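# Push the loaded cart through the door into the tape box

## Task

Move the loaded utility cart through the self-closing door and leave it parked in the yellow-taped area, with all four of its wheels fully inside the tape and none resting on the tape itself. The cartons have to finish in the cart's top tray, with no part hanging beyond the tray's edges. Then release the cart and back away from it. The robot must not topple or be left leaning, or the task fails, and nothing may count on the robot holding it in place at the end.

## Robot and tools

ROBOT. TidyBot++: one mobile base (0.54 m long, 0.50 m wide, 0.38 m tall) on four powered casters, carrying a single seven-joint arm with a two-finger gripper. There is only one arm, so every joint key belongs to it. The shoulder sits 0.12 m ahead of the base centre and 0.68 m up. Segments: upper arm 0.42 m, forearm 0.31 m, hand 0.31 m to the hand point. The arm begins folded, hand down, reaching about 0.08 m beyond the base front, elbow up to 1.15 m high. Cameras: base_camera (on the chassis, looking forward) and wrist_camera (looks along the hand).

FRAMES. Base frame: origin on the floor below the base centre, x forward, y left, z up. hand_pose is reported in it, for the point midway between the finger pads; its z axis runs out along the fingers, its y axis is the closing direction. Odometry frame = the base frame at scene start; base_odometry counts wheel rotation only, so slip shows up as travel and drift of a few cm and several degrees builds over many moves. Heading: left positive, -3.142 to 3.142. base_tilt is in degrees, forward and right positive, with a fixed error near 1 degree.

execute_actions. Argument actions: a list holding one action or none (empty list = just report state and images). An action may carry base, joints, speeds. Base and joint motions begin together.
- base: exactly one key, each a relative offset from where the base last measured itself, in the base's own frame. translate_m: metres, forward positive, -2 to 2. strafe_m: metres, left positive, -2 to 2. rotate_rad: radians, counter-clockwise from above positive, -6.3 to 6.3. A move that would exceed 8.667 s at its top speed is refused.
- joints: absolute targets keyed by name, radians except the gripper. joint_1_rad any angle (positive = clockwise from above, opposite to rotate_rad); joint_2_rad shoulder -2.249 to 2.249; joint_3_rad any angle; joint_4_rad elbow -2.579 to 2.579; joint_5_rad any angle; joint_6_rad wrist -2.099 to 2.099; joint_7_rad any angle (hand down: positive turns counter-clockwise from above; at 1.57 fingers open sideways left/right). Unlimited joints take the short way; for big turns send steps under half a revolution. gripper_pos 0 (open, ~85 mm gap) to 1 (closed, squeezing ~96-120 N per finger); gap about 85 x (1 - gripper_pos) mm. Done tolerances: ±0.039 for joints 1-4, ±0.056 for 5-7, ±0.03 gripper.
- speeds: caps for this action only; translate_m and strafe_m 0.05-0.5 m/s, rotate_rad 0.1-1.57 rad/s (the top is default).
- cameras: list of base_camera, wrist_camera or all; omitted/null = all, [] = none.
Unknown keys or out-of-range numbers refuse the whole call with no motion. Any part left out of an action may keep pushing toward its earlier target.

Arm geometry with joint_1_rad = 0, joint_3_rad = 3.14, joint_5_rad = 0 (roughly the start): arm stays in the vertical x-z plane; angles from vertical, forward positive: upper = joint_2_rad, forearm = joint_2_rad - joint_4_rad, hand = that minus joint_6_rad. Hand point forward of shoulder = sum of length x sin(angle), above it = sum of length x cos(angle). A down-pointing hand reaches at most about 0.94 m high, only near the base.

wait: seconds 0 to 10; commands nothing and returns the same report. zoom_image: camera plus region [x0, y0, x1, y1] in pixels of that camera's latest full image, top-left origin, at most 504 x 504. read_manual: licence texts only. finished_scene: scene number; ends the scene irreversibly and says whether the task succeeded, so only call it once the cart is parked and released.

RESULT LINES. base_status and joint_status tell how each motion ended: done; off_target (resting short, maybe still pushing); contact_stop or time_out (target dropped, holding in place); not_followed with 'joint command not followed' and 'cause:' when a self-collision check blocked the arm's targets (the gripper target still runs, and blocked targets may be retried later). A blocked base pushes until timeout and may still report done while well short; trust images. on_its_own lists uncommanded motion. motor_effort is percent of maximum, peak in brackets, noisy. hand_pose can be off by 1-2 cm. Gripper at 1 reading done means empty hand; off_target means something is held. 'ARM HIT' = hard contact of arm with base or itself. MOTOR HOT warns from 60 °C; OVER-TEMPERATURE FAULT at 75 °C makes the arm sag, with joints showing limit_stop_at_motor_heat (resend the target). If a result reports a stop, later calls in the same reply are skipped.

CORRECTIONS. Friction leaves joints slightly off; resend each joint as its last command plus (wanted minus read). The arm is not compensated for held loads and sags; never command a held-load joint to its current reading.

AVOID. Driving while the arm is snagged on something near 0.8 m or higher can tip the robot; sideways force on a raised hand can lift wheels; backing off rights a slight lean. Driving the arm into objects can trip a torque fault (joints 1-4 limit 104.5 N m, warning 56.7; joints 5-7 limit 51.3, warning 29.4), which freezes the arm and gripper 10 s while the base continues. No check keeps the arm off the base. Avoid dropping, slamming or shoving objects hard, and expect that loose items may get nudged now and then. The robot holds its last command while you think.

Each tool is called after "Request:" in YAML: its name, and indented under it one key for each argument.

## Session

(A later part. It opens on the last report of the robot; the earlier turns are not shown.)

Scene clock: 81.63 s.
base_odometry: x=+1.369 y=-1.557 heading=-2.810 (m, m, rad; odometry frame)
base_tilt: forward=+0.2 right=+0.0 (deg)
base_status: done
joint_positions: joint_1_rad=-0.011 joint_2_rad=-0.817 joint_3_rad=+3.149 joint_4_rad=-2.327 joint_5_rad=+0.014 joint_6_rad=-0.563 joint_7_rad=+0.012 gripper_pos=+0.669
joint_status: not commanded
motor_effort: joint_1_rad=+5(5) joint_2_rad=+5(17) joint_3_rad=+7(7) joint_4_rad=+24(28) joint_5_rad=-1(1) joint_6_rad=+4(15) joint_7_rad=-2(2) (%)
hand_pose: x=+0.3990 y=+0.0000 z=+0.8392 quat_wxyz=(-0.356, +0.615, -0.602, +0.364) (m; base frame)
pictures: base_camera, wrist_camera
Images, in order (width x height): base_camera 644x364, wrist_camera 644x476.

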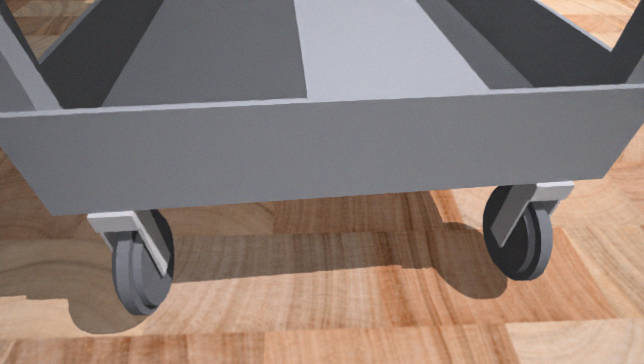

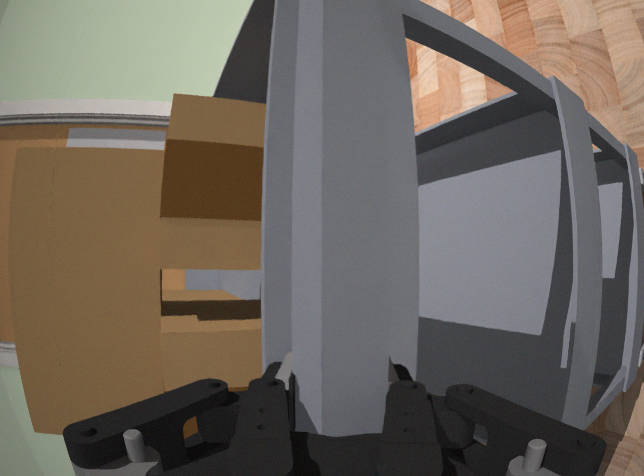

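Request:
execute_actions:
  actions:
    - {"base":{"strafe_m":-0.2},"speeds":{"strafe_m":0.1}}
  cameras: ["base_camera"]

Request:
execute_actions:
  actions:
    - {"base":{"translate_m":-0.4},"speeds":{"translate_m":0.15}}
  cameras: ["base_camera"]

Request:
execute_actions:
  actions:
    - {"base":{"strafe_m":0.3},"speeds":{"strafe_m":0.1}}
  cameras: ["base_camera"]

Request:
execute_actions:
  actions:
    - {"base":{"translate_m":0.35},"speeds":{"translate_m":0.15}}

Scene clock: 90.63 s.
base_odometry: x=+1.303 y=-1.367 heading=-2.810 (m, m, rad; odometry frame)
base_tilt: forward=+0.2 right=+0.0 (deg)
base_status: done
joint_positions: joint_1_rad=-0.040 joint_2_rad=-0.816 joint_3_rad=+3.117 joint_4_rad=-2.327 joint_5_rad=+0.014 joint_6_rad=-0.559 joint_7_rad=+0.028 gripper_pos=+0.669
joint_status: not commanded
motor_effort: joint_1_rad=+8(11) joint_2_rad=+4(10) joint_3_rad=+10(13) joint_4_rad=+23(25) joint_5_rad=-6(4) joint_6_rad=+5(7) joint_7_rad=-9(9) (%)
hand_pose: x=+0.3988 y=+0.0177 z=+0.8396 quat_wxyz=(-0.356, +0.638, -0.576, +0.366) (m; base frame)
pictures: base_camera
Images, in order (width x height): base_camera 644x364.

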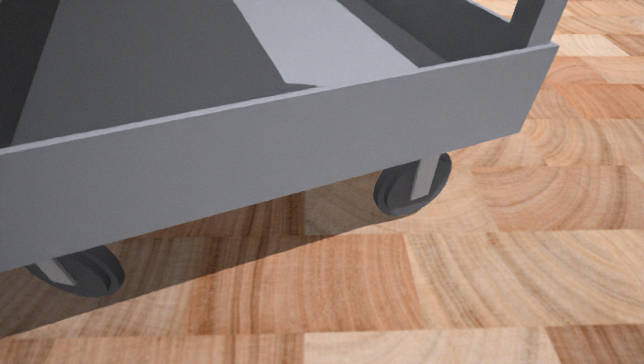

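Scene clock: 93.97 s.
base_odometry: x=+1.682 y=-1.237 heading=-2.810 (m, m, rad; odometry frame)
base_tilt: forward=+0.2 right=+0.1 (deg)
base_status: done
joint_positions: joint_1_rad=+0.019 joint_2_rad=-0.796 joint_3_rad=+3.174 joint_4_rad=-2.331 joint_5_rad=+0.014 joint_6_rad=-0.531 joint_7_rad=+0.010 gripper_pos=+0.669
joint_status: not commanded
motor_effort: joint_1_rad=-7(8) joint_2_rad=+6(9) joint_3_rad=-7(10) joint_4_rad=+27(29) joint_5_rad=+0(7) joint_6_rad=+9(10) joint_7_rad=+6(8) (%)
hand_pose: x=+0.4063 y=-0.0166 z=+0.8395 quat_wxyz=(-0.355, +0.596, -0.619, +0.369) (m; base frame)
pictures: base_camera
Images, in order (width x height): base_camera 644x364.

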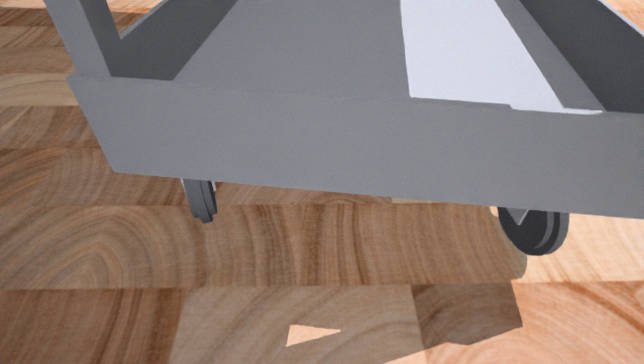

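Scene clock: 97.53 s.
base_odometry: x=+1.779 y=-1.521 heading=-2.810 (m, m, rad; odometry frame)
base_tilt: forward=+0.2 right=+0.0 (deg)
base_status: done
joint_positions: joint_1_rad=+0.058 joint_2_rad=-0.798 joint_3_rad=+3.213 joint_4_rad=-2.332 joint_5_rad=+0.012 joint_6_rad=-0.531 joint_7_rad=-0.050 gripper_pos=+0.669
joint_status: not commanded
motor_effort: joint_1_rad=-11(15) joint_2_rad=+9(10) joint_3_rad=-11(15) joint_4_rad=+24(27) joint_5_rad=+4(6) joint_6_rad=+7(10) joint_7_rad=+12(15) (%)
hand_pose: x=+0.4041 y=-0.0394 z=+0.8397 quat_wxyz=(-0.364, +0.550, -0.660, +0.361) (m; base frame)
pictures: base_camera
Images, in order (width x height): base_camera 644x364.

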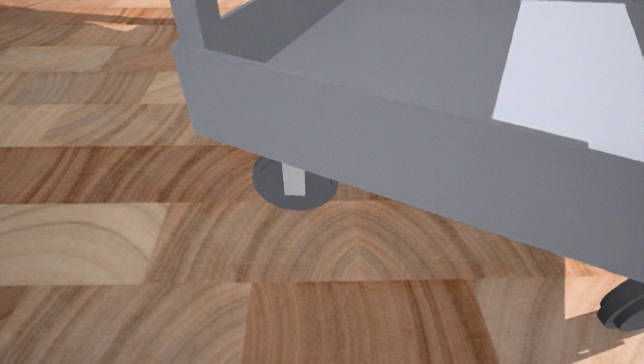

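Scene clock: 100.53 s.
base_odometry: x=+1.448 y=-1.635 heading=-2.810 (m, m, rad; odometry frame)
base_tilt: forward=+0.2 right=+0.1 (deg)
base_status: done
joint_positions: joint_1_rad=-0.007 joint_2_rad=-0.810 joint_3_rad=+3.152 joint_4_rad=-2.327 joint_5_rad=+0.010 joint_6_rad=-0.554 joint_7_rad=-0.024 gripper_pos=+0.669
joint_status: not commanded
motor_effort: joint_1_rad=+4(13) joint_2_rad=+5(18) joint_3_rad=+5(12) joint_4_rad=+22(29) joint_5_rad=-1(6) joint_6_rad=+3(14) joint_7_rad=-2(15) (%)
hand_pose: x=+0.4014 y=-0.0015 z=+0.8396 quat_wxyz=(-0.364, +0.601, -0.615, +0.357) (m; base frame)
pictures: base_camera, wrist_camera
Images, in order (width x height): base_camera 644x364, wrist_camera 644x476.

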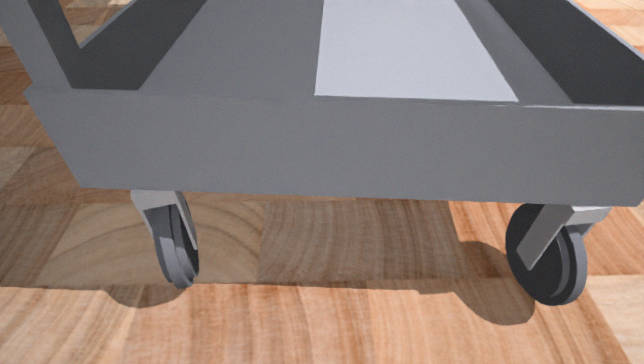

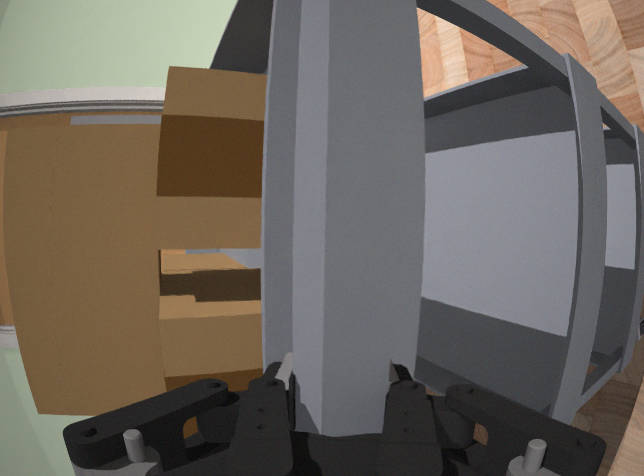

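Request:
execute_actions:
  actions:
    - {"base":{"strafe_m":-0.22},"speeds":{"strafe_m":0.1}}
  cameras: []

Request:
execute_actions:
  actions:
    - {"base":{"translate_m":-0.3},"speeds":{"translate_m":0.15}}
  cameras: ["base_camera"]

Request:
execute_actions:
  actions:
    - {"base":{"strafe_m":-0.15},"speeds":{"strafe_m":0.1}}

Request:
execute_actions:
  actions:
    - {"base":{"translate_m":0.45},"speeds":{"translate_m":0.15}}

Scene clock: 106.27 s.
base_odometry: x=+1.376 y=-1.427 heading=-2.810 (m, m, rad; odometry frame)
base_tilt: forward=+0.2 right=+0.0 (deg)
base_status: done
joint_positions: joint_1_rad=-0.031 joint_2_rad=-0.810 joint_3_rad=+3.127 joint_4_rad=-2.327 joint_5_rad=+0.010 joint_6_rad=-0.554 joint_7_rad=+0.015 gripper_pos=+0.669
joint_status: not commanded
motor_effort: joint_1_rad=+6(10) joint_2_rad=+4(11) joint_3_rad=+9(12) joint_4_rad=+23(27) joint_5_rad=-5(5) joint_6_rad=+4(7) joint_7_rad=-7(7) (%)
hand_pose: x=+0.4009 y=+0.0129 z=+0.8395 quat_wxyz=(-0.359, +0.628, -0.587, +0.362) (m; base frame)
pictures: none
No camera images: the call's "cameras" was empty. Leave "cameras" out to get every camera's image.

Scene clock: 108.93 s.
base_odometry: x=+1.660 y=-1.329 heading=-2.810 (m, m, rad; odometry frame)
base_tilt: forward=+0.2 right=+0.0 (deg)
base_status: done
joint_positions: joint_1_rad=+0.006 joint_2_rad=-0.793 joint_3_rad=+3.154 joint_4_rad=-2.331 joint_5_rad=+0.010 joint_6_rad=-0.528 joint_7_rad=+0.015 gripper_pos=+0.669
joint_status: not commanded
motor_effort: joint_1_rad=-5(7) joint_2_rad=+6(8) joint_3_rad=-3(8) joint_4_rad=+25(29) joint_5_rad=-4(7) joint_6_rad=+8(9) joint_7_rad=+2(7) (%)
hand_pose: x=+0.4074 y=-0.0061 z=+0.8394 quat_wxyz=(-0.356, +0.607, -0.607, +0.368) (m; base frame)
pictures: base_camera
Images, in order (width x height): base_camera 644x364.

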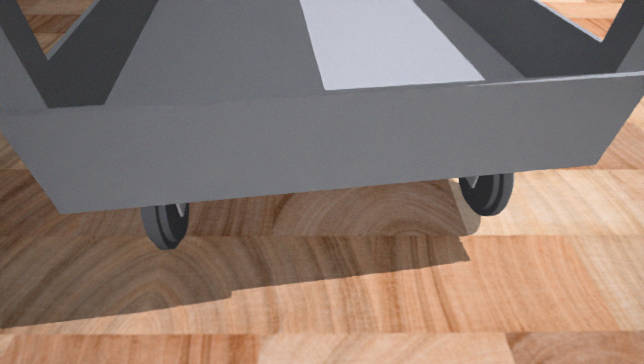

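Scene clock: 111.00 s.
base_odometry: x=+1.611 y=-1.187 heading=-2.810 (m, m, rad; odometry frame)
base_tilt: forward=+0.2 right=+0.0 (deg)
base_status: done
joint_positions: joint_1_rad=-0.039 joint_2_rad=-0.795 joint_3_rad=+3.118 joint_4_rad=-2.331 joint_5_rad=+0.010 joint_6_rad=-0.529 joint_7_rad=+0.018 gripper_pos=+0.669
joint_status: not commanded
motor_effort: joint_1_rad=+7(10) joint_2_rad=+9(9) joint_3_rad=+10(14) joint_4_rad=+25(27) joint_5_rad=-4(5) joint_6_rad=+8(9) joint_7_rad=-8(8) (%)
hand_pose: x=+0.4061 y=+0.0184 z=+0.8396 quat_wxyz=(-0.361, +0.634, -0.579, +0.364) (m; base frame)
pictures: base_camera, wrist_camera
Images, in order (width x height): base_camera 644x364, wrist_camera 644x476.

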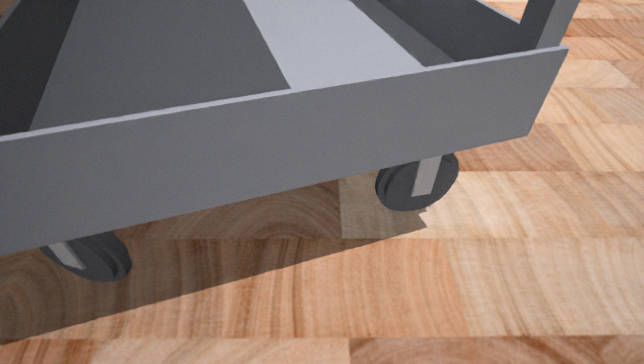

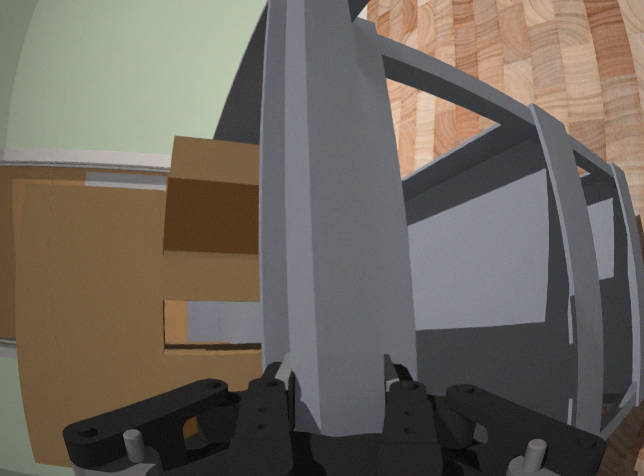

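Scene clock: 114.67 s.
base_odometry: x=+1.186 y=-1.333 heading=-2.810 (m, m, rad; odometry frame)
base_tilt: forward=+0.2 right=+0.0 (deg)
base_status: done
joint_positions: joint_1_rad=+0.013 joint_2_rad=-0.817 joint_3_rad=+3.169 joint_4_rad=-2.328 joint_5_rad=+0.010 joint_6_rad=-0.561 joint_7_rad=+0.005 gripper_pos=+0.669
joint_status: not commanded
motor_effort: joint_1_rad=-7(9) joint_2_rad=+6(17) joint_3_rad=-5(12) joint_4_rad=+25(29) joint_5_rad=+1(5) joint_6_rad=+5(14) joint_7_rad=+7(8) (%)
hand_pose: x=+0.3991 y=-0.0123 z=+0.8392 quat_wxyz=(-0.356, +0.598, -0.618, +0.364) (m; base frame)
pictures: base_camera, wrist_camera
Images, in order (width x height): base_camera 644x364, wrist_camera 644x476.

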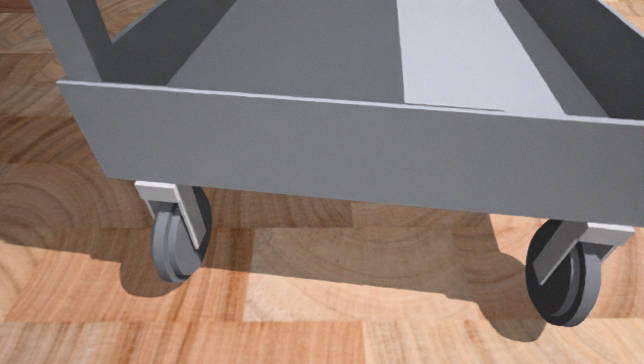

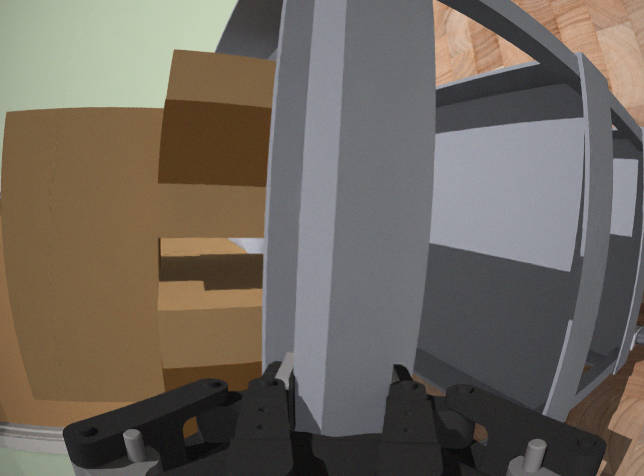

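Request:
execute_actions:
  actions:
    - {"base":{"strafe_m":0.08},"speeds":{"strafe_m":0.1}}
  cameras: []

Request:
execute_actions:
  actions:
    - {"base":{"translate_m":-0.2},"speeds":{"translate_m":0.12}}
  cameras: ["base_camera"]

Request:
execute_actions:
  actions:
    - {"base":{"translate_m":0.3},"speeds":{"translate_m":0.12}}

Scene clock: 119.33 s.
base_odometry: x=+1.212 y=-1.409 heading=-2.810 (m, m, rad; odometry frame)
base_tilt: forward=+0.2 right=+0.0 (deg)
base_status: done
joint_positions: joint_1_rad=+0.034 joint_2_rad=-0.816 joint_3_rad=+3.190 joint_4_rad=-2.328 joint_5_rad=+0.010 joint_6_rad=-0.561 joint_7_rad=-0.004 gripper_pos=+0.669
joint_status: not commanded
motor_effort: joint_1_rad=-7(11) joint_2_rad=+4(7) joint_3_rad=-7(10) joint_4_rad=+23(27) joint_5_rad=+0(6) joint_6_rad=+5(7) joint_7_rad=+8(8) (%)
hand_pose: x=+0.3986 y=-0.0246 z=+0.8390 quat_wxyz=(-0.356, +0.582, -0.634, +0.364) (m; base frame)
pictures: none
No camera images: the call's "cameras" was empty. Leave "cameras" out to get every camera's image.

Scene clock: 121.60 s.
base_odometry: x=+1.401 y=-1.344 heading=-2.810 (m, m, rad; odometry frame)
base_tilt: forward=+0.2 right=+0.0 (deg)
base_status: done
joint_positions: joint_1_rad=-0.008 joint_2_rad=-0.794 joint_3_rad=+3.155 joint_4_rad=-2.330 joint_5_rad=+0.010 joint_6_rad=-0.533 joint_7_rad=-0.004 gripper_pos=+0.669
joint_status: not commanded
motor_effort: joint_1_rad=+5(6) joint_2_rad=+6(7) joint_3_rad=+6(7) joint_4_rad=+25(27) joint_5_rad=+2(3) joint_6_rad=+9(9) joint_7_rad=+1(8) (%)
hand_pose: x=+0.4068 y=-0.0021 z=+0.8392 quat_wxyz=(-0.362, +0.606, -0.610, +0.361) (m; base frame)
pictures: base_camera
Images, in order (width x height): base_camera 644x364.

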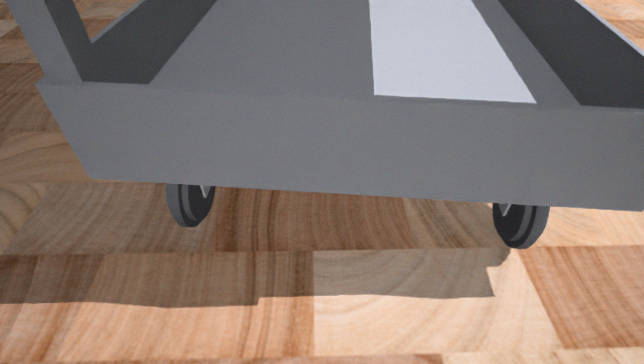

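Scene clock: 124.70 s.
base_odometry: x=+1.117 y=-1.442 heading=-2.810 (m, m, rad; odometry frame)
base_tilt: forward=+0.2 right=+0.0 (deg)
base_status: done
joint_positions: joint_1_rad=+0.010 joint_2_rad=-0.807 joint_3_rad=+3.164 joint_4_rad=-2.329 joint_5_rad=+0.010 joint_6_rad=-0.547 joint_7_rad=-0.006 gripper_pos=+0.669
joint_status: not commanded
motor_effort: joint_1_rad=-1(5) joint_2_rad=+5(13) joint_3_rad=-1(7) joint_4_rad=+24(28) joint_5_rad=+4(4) joint_6_rad=+5(12) joint_7_rad=+6(9) (%)
hand_pose: x=+0.4026 y=-0.0100 z=+0.8392 quat_wxyz=(-0.359, +0.597, -0.619, +0.363) (m; base frame)
pictures: base_camera, wrist_camera
Images, in order (width x height): base_camera 644x364, wrist_camera 644x476.

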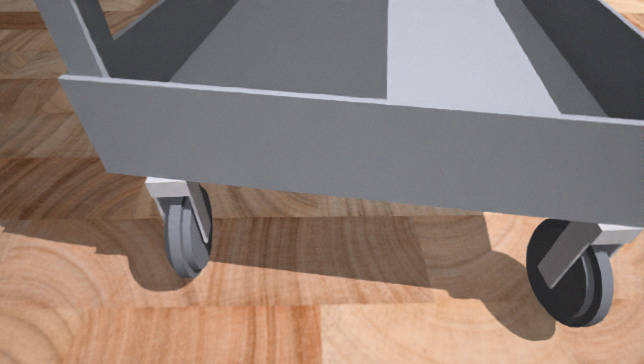

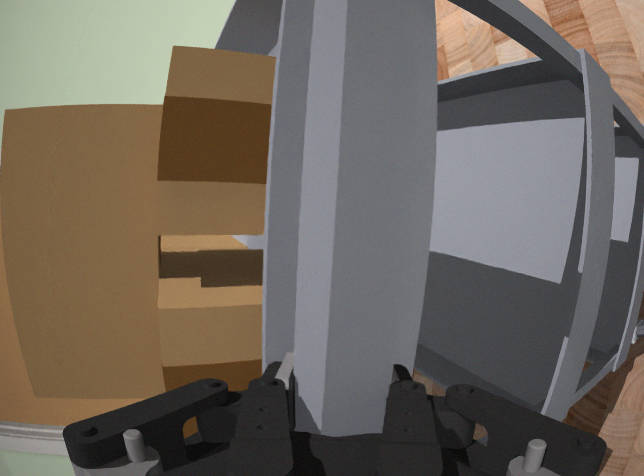

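Request:
execute_actions:
  actions:
    - {"base":{"translate_m":0.09},"speeds":{"translate_m":0.08},"joints":{"gripper_pos":0.3,"joint_2_rad":-0.87,"joint_4_rad":-2.095,"joint_6_rad":-1.16}}

Request:
execute_actions:
  actions:
    - {"base":{"translate_m":0.06},"speeds":{"translate_m":0.06},"joints":{"joint_2_rad":-0.89,"joint_4_rad":-1.92,"joint_6_rad":-1.6}}

Scene clock: 130.47 s.
base_odometry: x=+1.032 y=-1.472 heading=-2.810 (m, m, rad; odometry frame)
base_tilt: forward=+0.2 right=+0.1 (deg)
base_status: done
joint_positions: joint_1_rad=+0.010 joint_2_rad=-0.850 joint_3_rad=+3.164 joint_4_rad=-2.096 joint_5_rad=+0.010 joint_6_rad=-1.132 joint_7_rad=-0.006 gripper_pos=+0.300
joint_status: all done
motor_effort: joint_1_rad=+0(3) joint_2_rad=+9(12) joint_3_rad=+1(2) joint_4_rad=+21(27) joint_5_rad=-1(4) joint_6_rad=+5(10) joint_7_rad=+1(6) (%)
hand_pose: x=+0.3162 y=-0.0089 z=+0.8349 quat_wxyz=(-0.263, +0.644, -0.668, +0.264) (m; base frame)
pictures: base_camera, wrist_camera
Images, in order (width x height): base_camera 644x364, wrist_camera 644x476.

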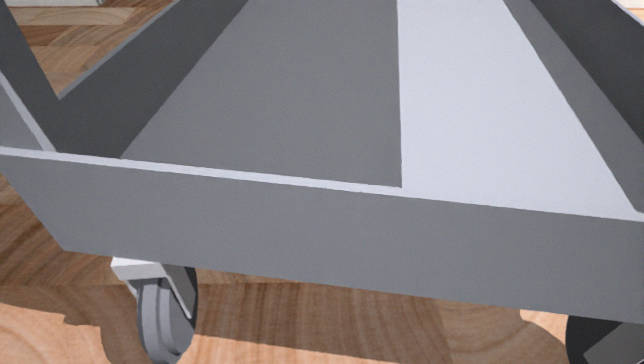

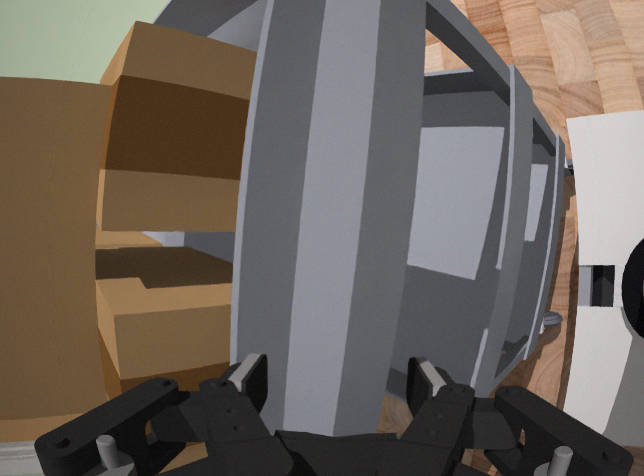

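Scene clock: 132.50 s.
base_odometry: x=+0.976 y=-1.491 heading=-2.808 (m, m, rad; odometry frame)
base_tilt: forward=+0.1 right=+0.0 (deg)
base_status: done
joint_positions: joint_1_rad=+0.010 joint_2_rad=-0.874 joint_3_rad=+3.164 joint_4_rad=-1.900 joint_5_rad=+0.010 joint_6_rad=-1.544 joint_7_rad=-0.006 gripper_pos=+0.300
joint_status: all done
motor_effort: joint_1_rad=+0(1) joint_2_rad=+14(14) joint_3_rad=+2(3) joint_4_rad=+12(22) joint_5_rad=+1(2) joint_6_rad=+0(9) joint_7_rad=+1(1) (%)
hand_pose: x=+0.2335 y=-0.0075 z=+0.8530 quat_wxyz=(-0.200, +0.665, -0.691, +0.199) (m; base frame)
pictures: base_camera, wrist_camera
Images, in order (width x height): base_camera 644x364, wrist_camera 644x476.

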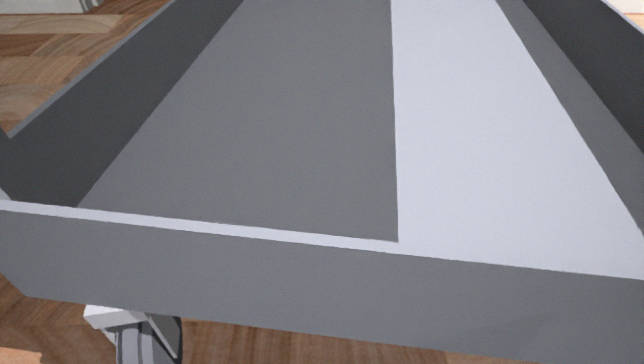

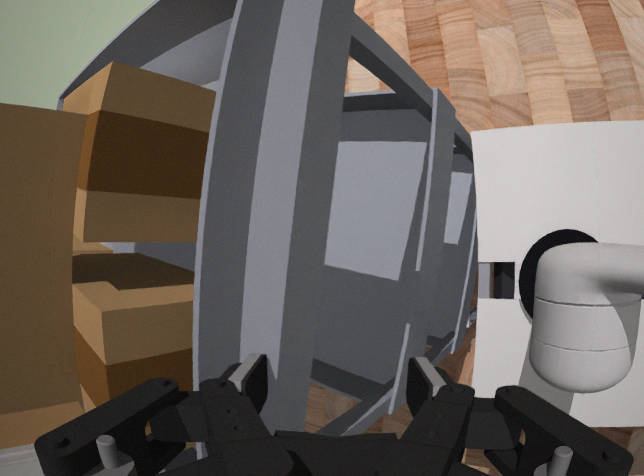

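Request:
execute_actions:
  actions:
    - {"base":{"translate_m":0.05},"speeds":{"translate_m":0.05},"joints":{"joint_4_rad":-1.96,"joint_6_rad":-1.52,"gripper_pos":0.1}}

Request:
execute_actions:
  actions:
    - {"joints":{"gripper_pos":1}}

Scene clock: 136.93 s.
base_odometry: x=+0.929 y=-1.507 heading=-2.806 (m, m, rad; odometry frame)
base_tilt: forward=+0.1 right=-0.1 (deg)
base_status: done
joint_positions: joint_1_rad=+0.010 joint_2_rad=-0.878 joint_3_rad=+3.164 joint_4_rad=-1.922 joint_5_rad=+0.010 joint_6_rad=-1.536 joint_7_rad=-0.006 gripper_pos=+0.100
joint_status: all done
motor_effort: joint_1_rad=+0(1) joint_2_rad=+14(16) joint_3_rad=+2(3) joint_4_rad=+12(18) joint_5_rad=+1(1) joint_6_rad=+2(5) joint_7_rad=+0(0) (%)
hand_pose: x=+0.2327 y=-0.0074 z=+0.8454 quat_wxyz=(-0.197, +0.666, -0.692, +0.195) (m; base frame)
pictures: base_camera, wrist_camera
Images, in order (width x height): base_camera 644x364, wrist_camera 644x476.

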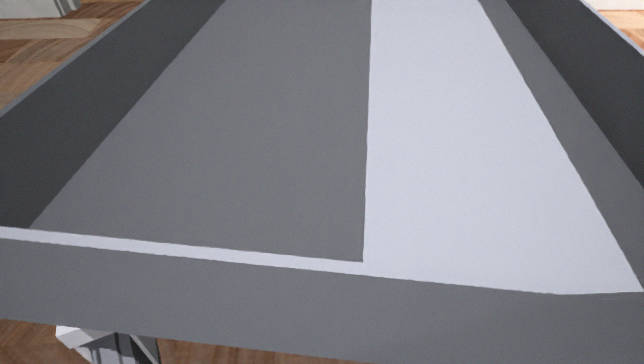

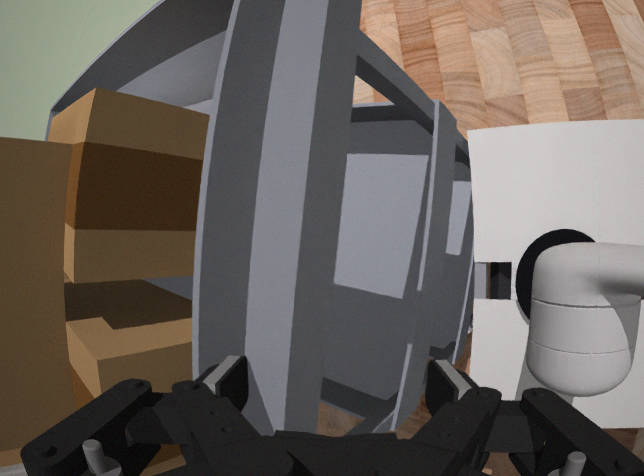

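Scene clock: 138.00 s.
base_odometry: x=+0.929 y=-1.507 heading=-2.806 (m, m, rad; odometry frame)
base_tilt: forward=+0.1 right=+0.0 (deg)
base_status: not commanded
joint_positions: joint_1_rad=+0.010 joint_2_rad=-0.925 joint_3_rad=+3.164 joint_4_rad=-1.886 joint_5_rad=+0.010 joint_6_rad=-1.499 joint_7_rad=-0.006 gripper_pos=+0.996
joint_status: all done
motor_effort: joint_1_rad=-1(1) joint_2_rad=+21(27) joint_3_rad=+1(3) joint_4_rad=+8(10) joint_5_rad=+0(4) joint_6_rad=+6(9) joint_7_rad=+1(2) (%)
hand_pose: x=+0.2369 y=-0.0080 z=+0.8735 quat_wxyz=(-0.237, +0.653, -0.679, +0.236) (m; base frame)
pictures: base_camera, wrist_camera
Images, in order (width x height): base_camera 644x364, wrist_camera 644x476.

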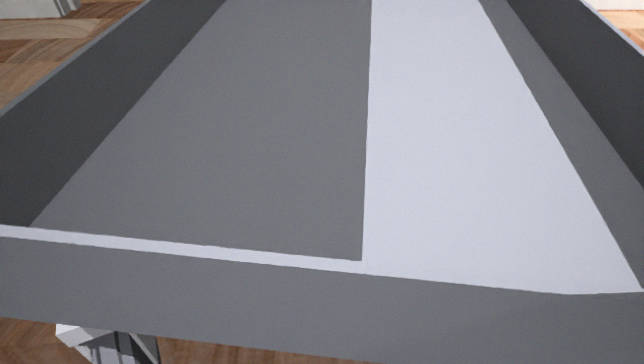

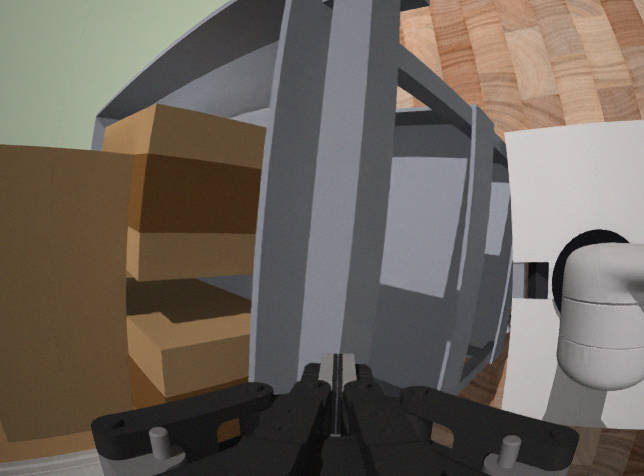

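Request:
execute_actions:
  actions:
    - {"joints":{"joint_2_rad":-0.93,"joint_4_rad":-1.87,"joint_6_rad":-1.44,"gripper_pos":0.3}}
  cameras: []

Request:
execute_actions:
  actions:
    - {"joints":{"joint_2_rad":-0.90,"joint_4_rad":-2.035,"joint_6_rad":-1.31}}
  cameras: ["wrist_camera"]

Request:
execute_actions:
  actions:
    - {"joints":{"gripper_pos":1}}
  cameras: ["wrist_camera"]

Scene clock: 141.73 s.
base_odometry: x=+0.929 y=-1.507 heading=-2.807 (m, m, rad; odometry frame)
base_tilt: forward=+0.1 right=+0.0 (deg)
base_status: not commanded
joint_positions: joint_1_rad=+0.010 joint_2_rad=-0.923 joint_3_rad=+3.164 joint_4_rad=-1.881 joint_5_rad=+0.010 joint_6_rad=-1.473 joint_7_rad=-0.006 gripper_pos=+0.300
joint_status: all done
motor_effort: joint_1_rad=+0(1) joint_2_rad=+13(22) joint_3_rad=+1(1) joint_4_rad=+18(20) joint_5_rad=-1(0) joint_6_rad=+5(4) joint_7_rad=+1(1) (%)
hand_pose: x=+0.2438 y=-0.0083 z=+0.8806 quat_wxyz=(-0.246, +0.650, -0.676, +0.245) (m; base frame)
pictures: none
No camera images: the call's "cameras" was empty. Leave "cameras" out to get every camera's image.

Scene clock: 142.83 s.
base_odometry: x=+0.929 y=-1.507 heading=-2.807 (m, m, rad; odometry frame)
base_tilt: forward=+0.1 right=+0.0 (deg)
base_status: not commanded
joint_positions: joint_1_rad=+0.010 joint_2_rad=-0.921 joint_3_rad=+3.164 joint_4_rad=-2.026 joint_5_rad=+0.010 joint_6_rad=-1.345 joint_7_rad=-0.006 gripper_pos=+0.300
joint_status: all done
motor_effort: joint_1_rad=-1(1) joint_2_rad=+12(13) joint_3_rad=+1(1) joint_4_rad=+19(21) joint_5_rad=-1(1) joint_6_rad=+5(6) joint_7_rad=+1(1) (%)
hand_pose: x=+0.2634 y=-0.0079 z=+0.8380 quat_wxyz=(-0.240, +0.653, -0.678, +0.239) (m; base frame)
pictures: wrist_camera
Images, in order (width x height): wrist_camera 644x476.

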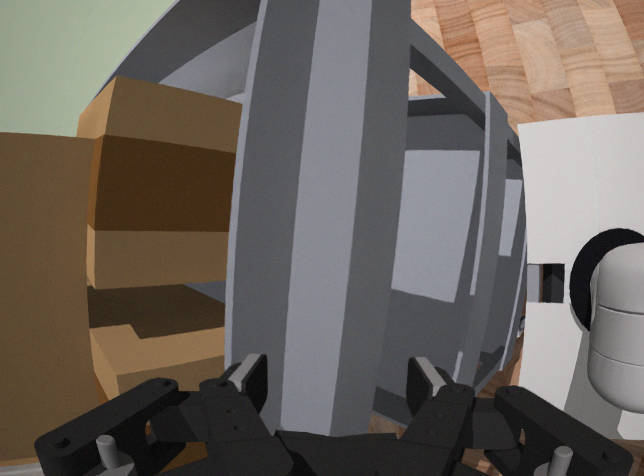

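Scene clock: 143.77 s.
base_odometry: x=+0.929 y=-1.507 heading=-2.807 (m, m, rad; odometry frame)
base_tilt: forward=+0.1 right=+0.0 (deg)
base_status: not commanded
joint_positions: joint_1_rad=+0.010 joint_2_rad=-0.921 joint_3_rad=+3.164 joint_4_rad=-2.024 joint_5_rad=+0.010 joint_6_rad=-1.336 joint_7_rad=-0.006 gripper_pos=+0.643
joint_status: gripper_pos off_target (ended at +0.643, target +1.000)
motor_effort: joint_1_rad=-1(2) joint_2_rad=+16(18) joint_3_rad=+0(0) joint_4_rad=+17(23) joint_5_rad=+0(0) joint_6_rad=+11(14) joint_7_rad=+4(4) (%)
hand_pose: x=+0.2658 y=-0.0080 z=+0.8408 quat_wxyz=(-0.244, +0.651, -0.676, +0.243) (m; base frame)
pictures: wrist_camera
Images, in order (width x height): wrist_camera 644x476.

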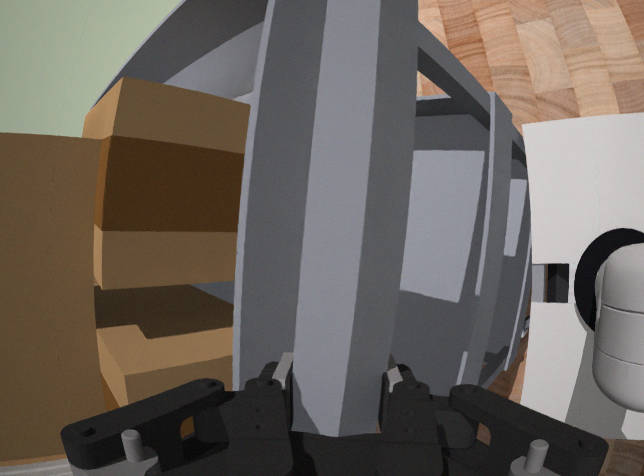

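Request:
execute_actions:
  actions:
    - {"base":{"translate_m":-0.12},"speeds":{"translate_m":0.08},"joints":{"joint_2_rad":-1.18,"joint_4_rad":-2.1,"joint_6_rad":-1.36}}

Request:
execute_actions:
  actions:
    - {"base":{"translate_m":0.25},"speeds":{"translate_m":0.08}}

Scene clock: 147.97 s.
base_odometry: x=+1.043 y=-1.468 heading=-2.808 (m, m, rad; odometry frame)
base_tilt: forward=+0.2 right=+0.0 (deg)
base_status: done
joint_positions: joint_1_rad=-0.003 joint_2_rad=-1.158 joint_3_rad=+3.151 joint_4_rad=-2.093 joint_5_rad=+0.014 joint_6_rad=-1.305 joint_7_rad=-0.006 gripper_pos=+0.650
joint_status: all done
motor_effort: joint_1_rad=+3(4) joint_2_rad=+17(18) joint_3_rad=+7(7) joint_4_rad=+16(23) joint_5_rad=+5(9) joint_6_rad=+3(11) joint_7_rad=-3(3) (%)
hand_pose: x=+0.2307 y=-0.0042 z=+0.8443 quat_wxyz=(-0.307, +0.632, -0.641, +0.309) (m; base frame)
pictures: base_camera, wrist_camera
Images, in order (width x height): base_camera 644x364, wrist_camera 644x476.

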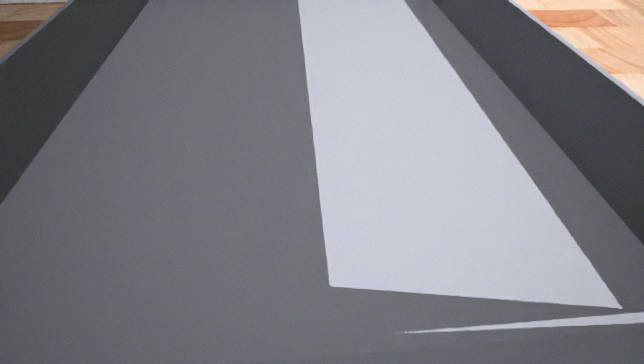

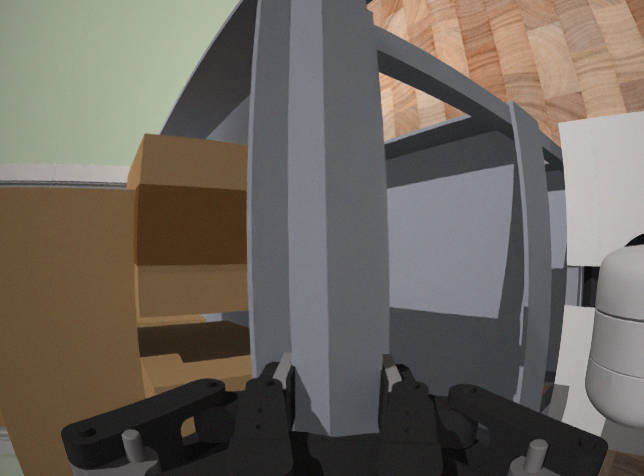

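Scene clock: 151.57 s.
base_odometry: x=+0.808 y=-1.549 heading=-2.808 (m, m, rad; odometry frame)
base_tilt: forward=+0.2 right=+0.0 (deg)
base_status: done
joint_positions: joint_1_rad=+0.000 joint_2_rad=-1.173 joint_3_rad=+3.152 joint_4_rad=-2.087 joint_5_rad=-0.012 joint_6_rad=-1.324 joint_7_rad=-0.006 gripper_pos=+0.650
joint_status: not commanded
motor_effort: joint_1_rad=+1(4) joint_2_rad=+16(22) joint_3_rad=+5(7) joint_4_rad=+16(20) joint_5_rad=+3(9) joint_6_rad=+1(6) joint_7_rad=-1(3) (%)
hand_pose: x=+0.2247 y=+0.0032 z=+0.8444 quat_wxyz=(-0.316, +0.632, -0.640, +0.301) (m; base frame)
pictures: base_camera, wrist_camera
Images, in order (width x height): base_camera 644x364, wrist_camera 644x476.

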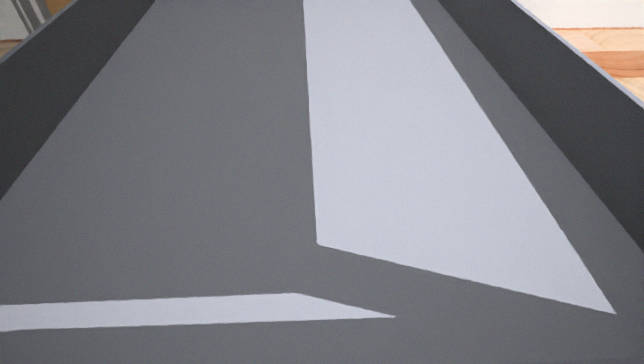

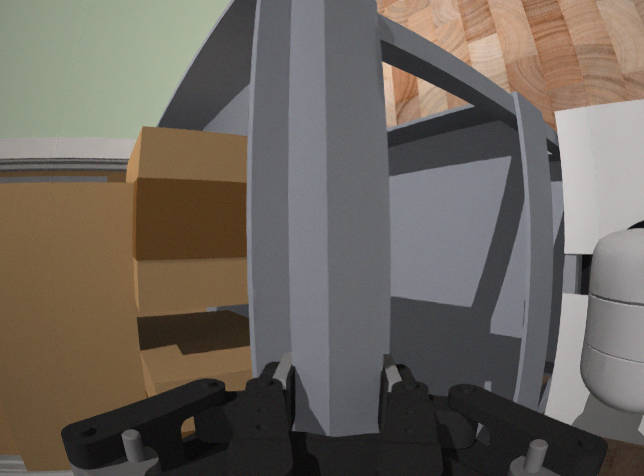

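Request:
execute_actions:
  actions:
    - {"base":{"strafe_m":0.04},"speeds":{"strafe_m":0.05}}
  cameras: []

Request:
execute_actions:
  actions:
    - {"base":{"translate_m":0.3},"speeds":{"translate_m":0.07}}

Scene clock: 155.33 s.
base_odometry: x=+0.820 y=-1.587 heading=-2.809 (m, m, rad; odometry frame)
base_tilt: forward=+0.2 right=+0.0 (deg)
base_status: done
joint_positions: joint_1_rad=+0.000 joint_2_rad=-1.171 joint_3_rad=+3.151 joint_4_rad=-2.087 joint_5_rad=-0.008 joint_6_rad=-1.322 joint_7_rad=-0.006 gripper_pos=+0.651
joint_status: not commanded
motor_effort: joint_1_rad=+0(3) joint_2_rad=+16(19) joint_3_rad=+4(5) joint_4_rad=+16(20) joint_5_rad=+6(9) joint_6_rad=+0(4) joint_7_rad=+3(3) (%)
hand_pose: x=+0.2252 y=+0.0019 z=+0.8444 quat_wxyz=(-0.315, +0.632, -0.640, +0.303) (m; base frame)
pictures: none
No camera images: the call's "cameras" was empty. Leave "cameras" out to get every camera's image.

Scene clock: 160.17 s.
base_odometry: x=+0.538 y=-1.685 heading=-2.809 (m, m, rad; odometry frame)
base_tilt: forward=+0.2 right=+0.0 (deg)
base_status: done
joint_positions: joint_1_rad=+0.000 joint_2_rad=-1.176 joint_3_rad=+3.147 joint_4_rad=-2.085 joint_5_rad=-0.011 joint_6_rad=-1.327 joint_7_rad=-0.006 gripper_pos=+0.651
joint_status: not commanded
motor_effort: joint_1_rad=+0(2) joint_2_rad=+15(23) joint_3_rad=+3(5) joint_4_rad=+15(18) joint_5_rad=+0(9) joint_6_rad=-2(7) joint_7_rad=+0(2) (%)
hand_pose: x=+0.2236 y=+0.0037 z=+0.8445 quat_wxyz=(-0.315, +0.634, -0.638, +0.303) (m; base frame)
pictures: base_camera, wrist_camera
Images, in order (width x height): base_camera 644x364, wrist_camera 644x476.

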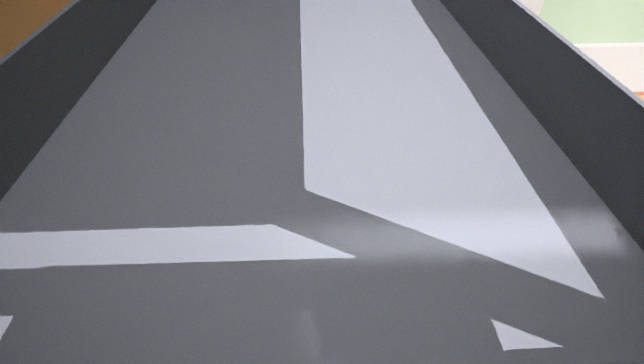

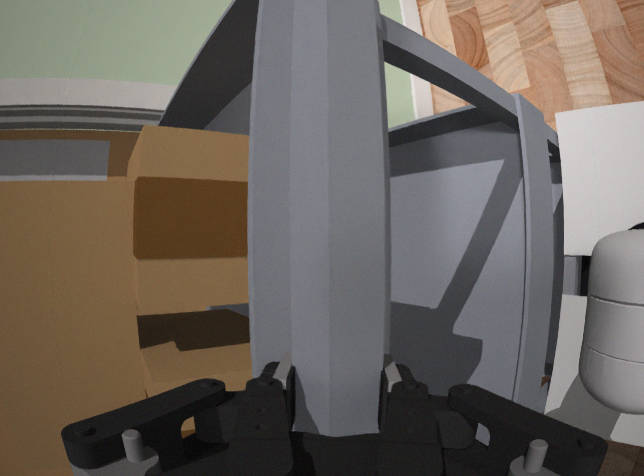

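Very near the right jamb; shift left.

Request:
execute_actions:
  actions:
    - {"base":{"strafe_m":0.13},"speeds":{"strafe_m":0.06}}

Request:
execute_actions:
  actions:
    - {"base":{"translate_m":0.35},"speeds":{"translate_m":0.07}}

Scene clock: 164.13 s.
base_odometry: x=+0.580 y=-1.808 heading=-2.808 (m, m, rad; odometry frame)
base_tilt: forward=+0.2 right=+0.0 (deg)
base_status: done
joint_positions: joint_1_rad=-0.001 joint_2_rad=-1.182 joint_3_rad=+3.147 joint_4_rad=-2.085 joint_5_rad=-0.003 joint_6_rad=-1.331 joint_7_rad=-0.006 gripper_pos=+0.651
joint_status: not commanded
motor_effort: joint_1_rad=+0(2) joint_2_rad=+19(23) joint_3_rad=+2(5) joint_4_rad=+15(17) joint_5_rad=+1(8) joint_6_rad=+4(8) joint_7_rad=+1(0) (%)
hand_pose: x=+0.2219 y=+0.0014 z=+0.8444 quat_wxyz=(-0.314, +0.633, -0.639, +0.306) (m; base frame)
pictures: base_camera, wrist_camera
Images, in order (width x height): base_camera 644x364, wrist_camera 644x476.

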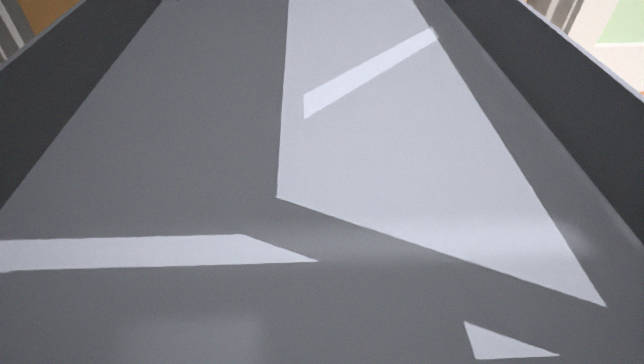

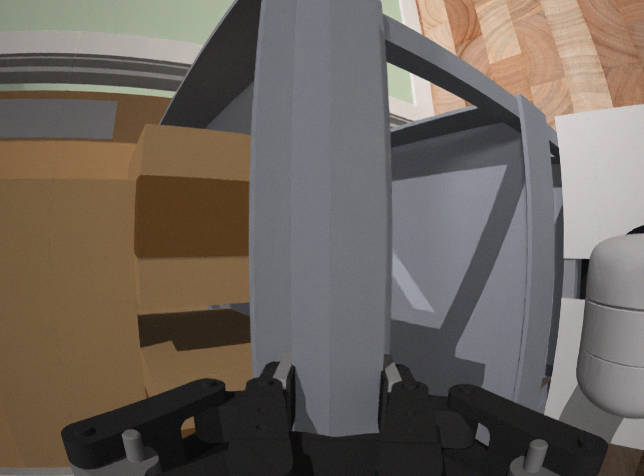

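Scene clock: 169.70 s.
base_odometry: x=+0.250 y=-1.923 heading=-2.809 (m, m, rad; odometry frame)
base_tilt: forward=+0.2 right=+0.0 (deg)
base_status: done
joint_positions: joint_1_rad=-0.001 joint_2_rad=-1.181 joint_3_rad=+3.147 joint_4_rad=-2.085 joint_5_rad=-0.004 joint_6_rad=-1.331 joint_7_rad=-0.006 gripper_pos=+0.651
joint_status: not commanded
motor_effort: joint_1_rad=+1(2) joint_2_rad=+17(21) joint_3_rad=+4(5) joint_4_rad=+15(19) joint_5_rad=+7(7) joint_6_rad=+3(7) joint_7_rad=+1(1) (%)
hand_pose: x=+0.2220 y=+0.0015 z=+0.8446 quat_wxyz=(-0.314, +0.633, -0.638, +0.306) (m; base frame)
pictures: base_camera, wrist_camera
Images, in order (width x height): base_camera 644x364, wrist_camera 644x476.

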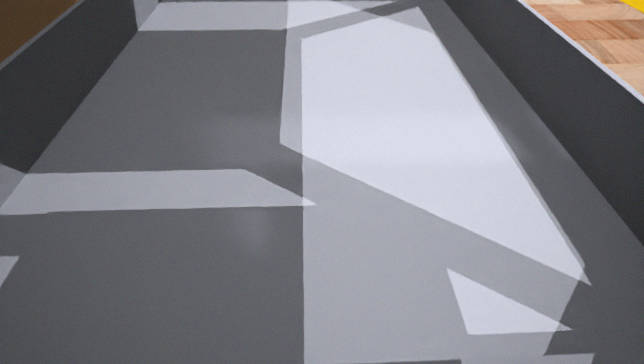

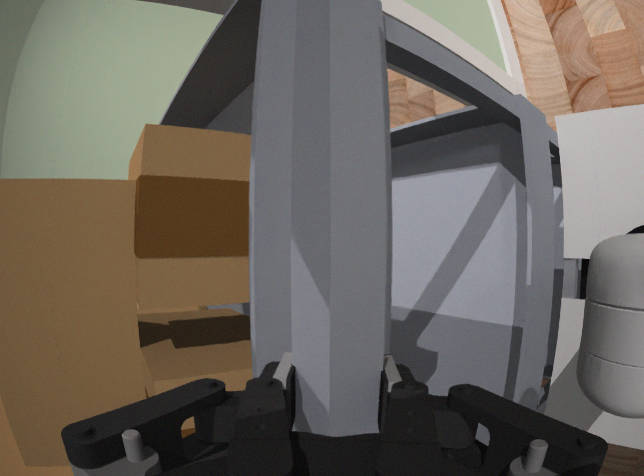

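Working well. Tape is on the right.

Request:
execute_actions:
  actions:
    - {"base":{"translate_m":0.45},"speeds":{"translate_m":0.12}}

Request:
execute_actions:
  actions:
    - {"base":{"translate_m":0.4},"speeds":{"translate_m":0.12}}

Scene clock: 175.43 s.
base_odometry: x=-0.175 y=-2.070 heading=-2.809 (m, m, rad; odometry frame)
base_tilt: forward=+0.2 right=+0.0 (deg)
base_status: done
joint_positions: joint_1_rad=-0.001 joint_2_rad=-1.181 joint_3_rad=+3.147 joint_4_rad=-2.085 joint_5_rad=-0.011 joint_6_rad=-1.331 joint_7_rad=-0.006 gripper_pos=+0.651
joint_status: not commanded
motor_effort: joint_1_rad=+2(2) joint_2_rad=+20(20) joint_3_rad=+5(6) joint_4_rad=+15(18) joint_5_rad=+8(9) joint_6_rad=+5(5) joint_7_rad=+1(1) (%)
hand_pose: x=+0.2220 y=+0.0038 z=+0.8446 quat_wxyz=(-0.316, +0.633, -0.638, +0.304) (m; base frame)
pictures: base_camera, wrist_camera
Images, in order (width x height): base_camera 644x364, wrist_camera 644x476.

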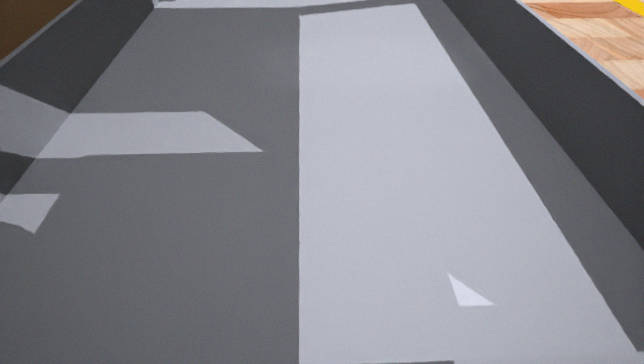

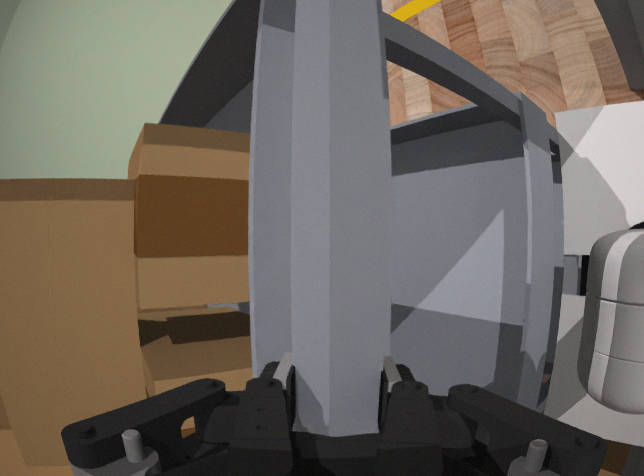

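Scene clock: 179.30 s.
base_odometry: x=-0.552 y=-2.200 heading=-2.809 (m, m, rad; odometry frame)
base_tilt: forward=+0.2 right=+0.0 (deg)
base_status: done
joint_positions: joint_1_rad=-0.001 joint_2_rad=-1.181 joint_3_rad=+3.147 joint_4_rad=-2.085 joint_5_rad=-0.011 joint_6_rad=-1.331 joint_7_rad=-0.006 gripper_pos=+0.651
joint_status: not commanded
motor_effort: joint_1_rad=+1(1) joint_2_rad=+17(20) joint_3_rad=+4(5) joint_4_rad=+15(17) joint_5_rad=+5(8) joint_6_rad=+1(5) joint_7_rad=+1(1) (%)
hand_pose: x=+0.2221 y=+0.0038 z=+0.8446 quat_wxyz=(-0.316, +0.633, -0.638, +0.303) (m; base frame)
pictures: base_camera, wrist_camera
Images, in order (width x height): base_camera 644x364, wrist_camera 644x476.

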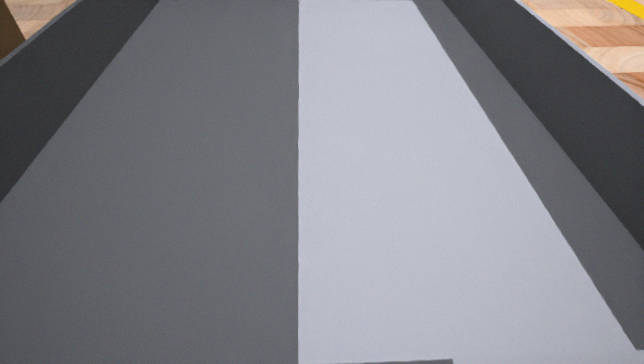

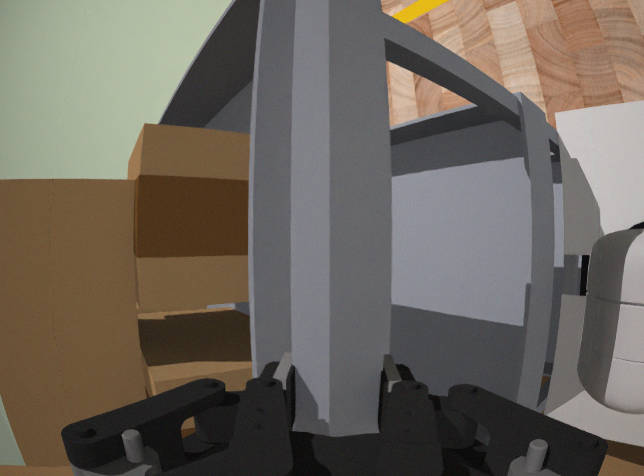

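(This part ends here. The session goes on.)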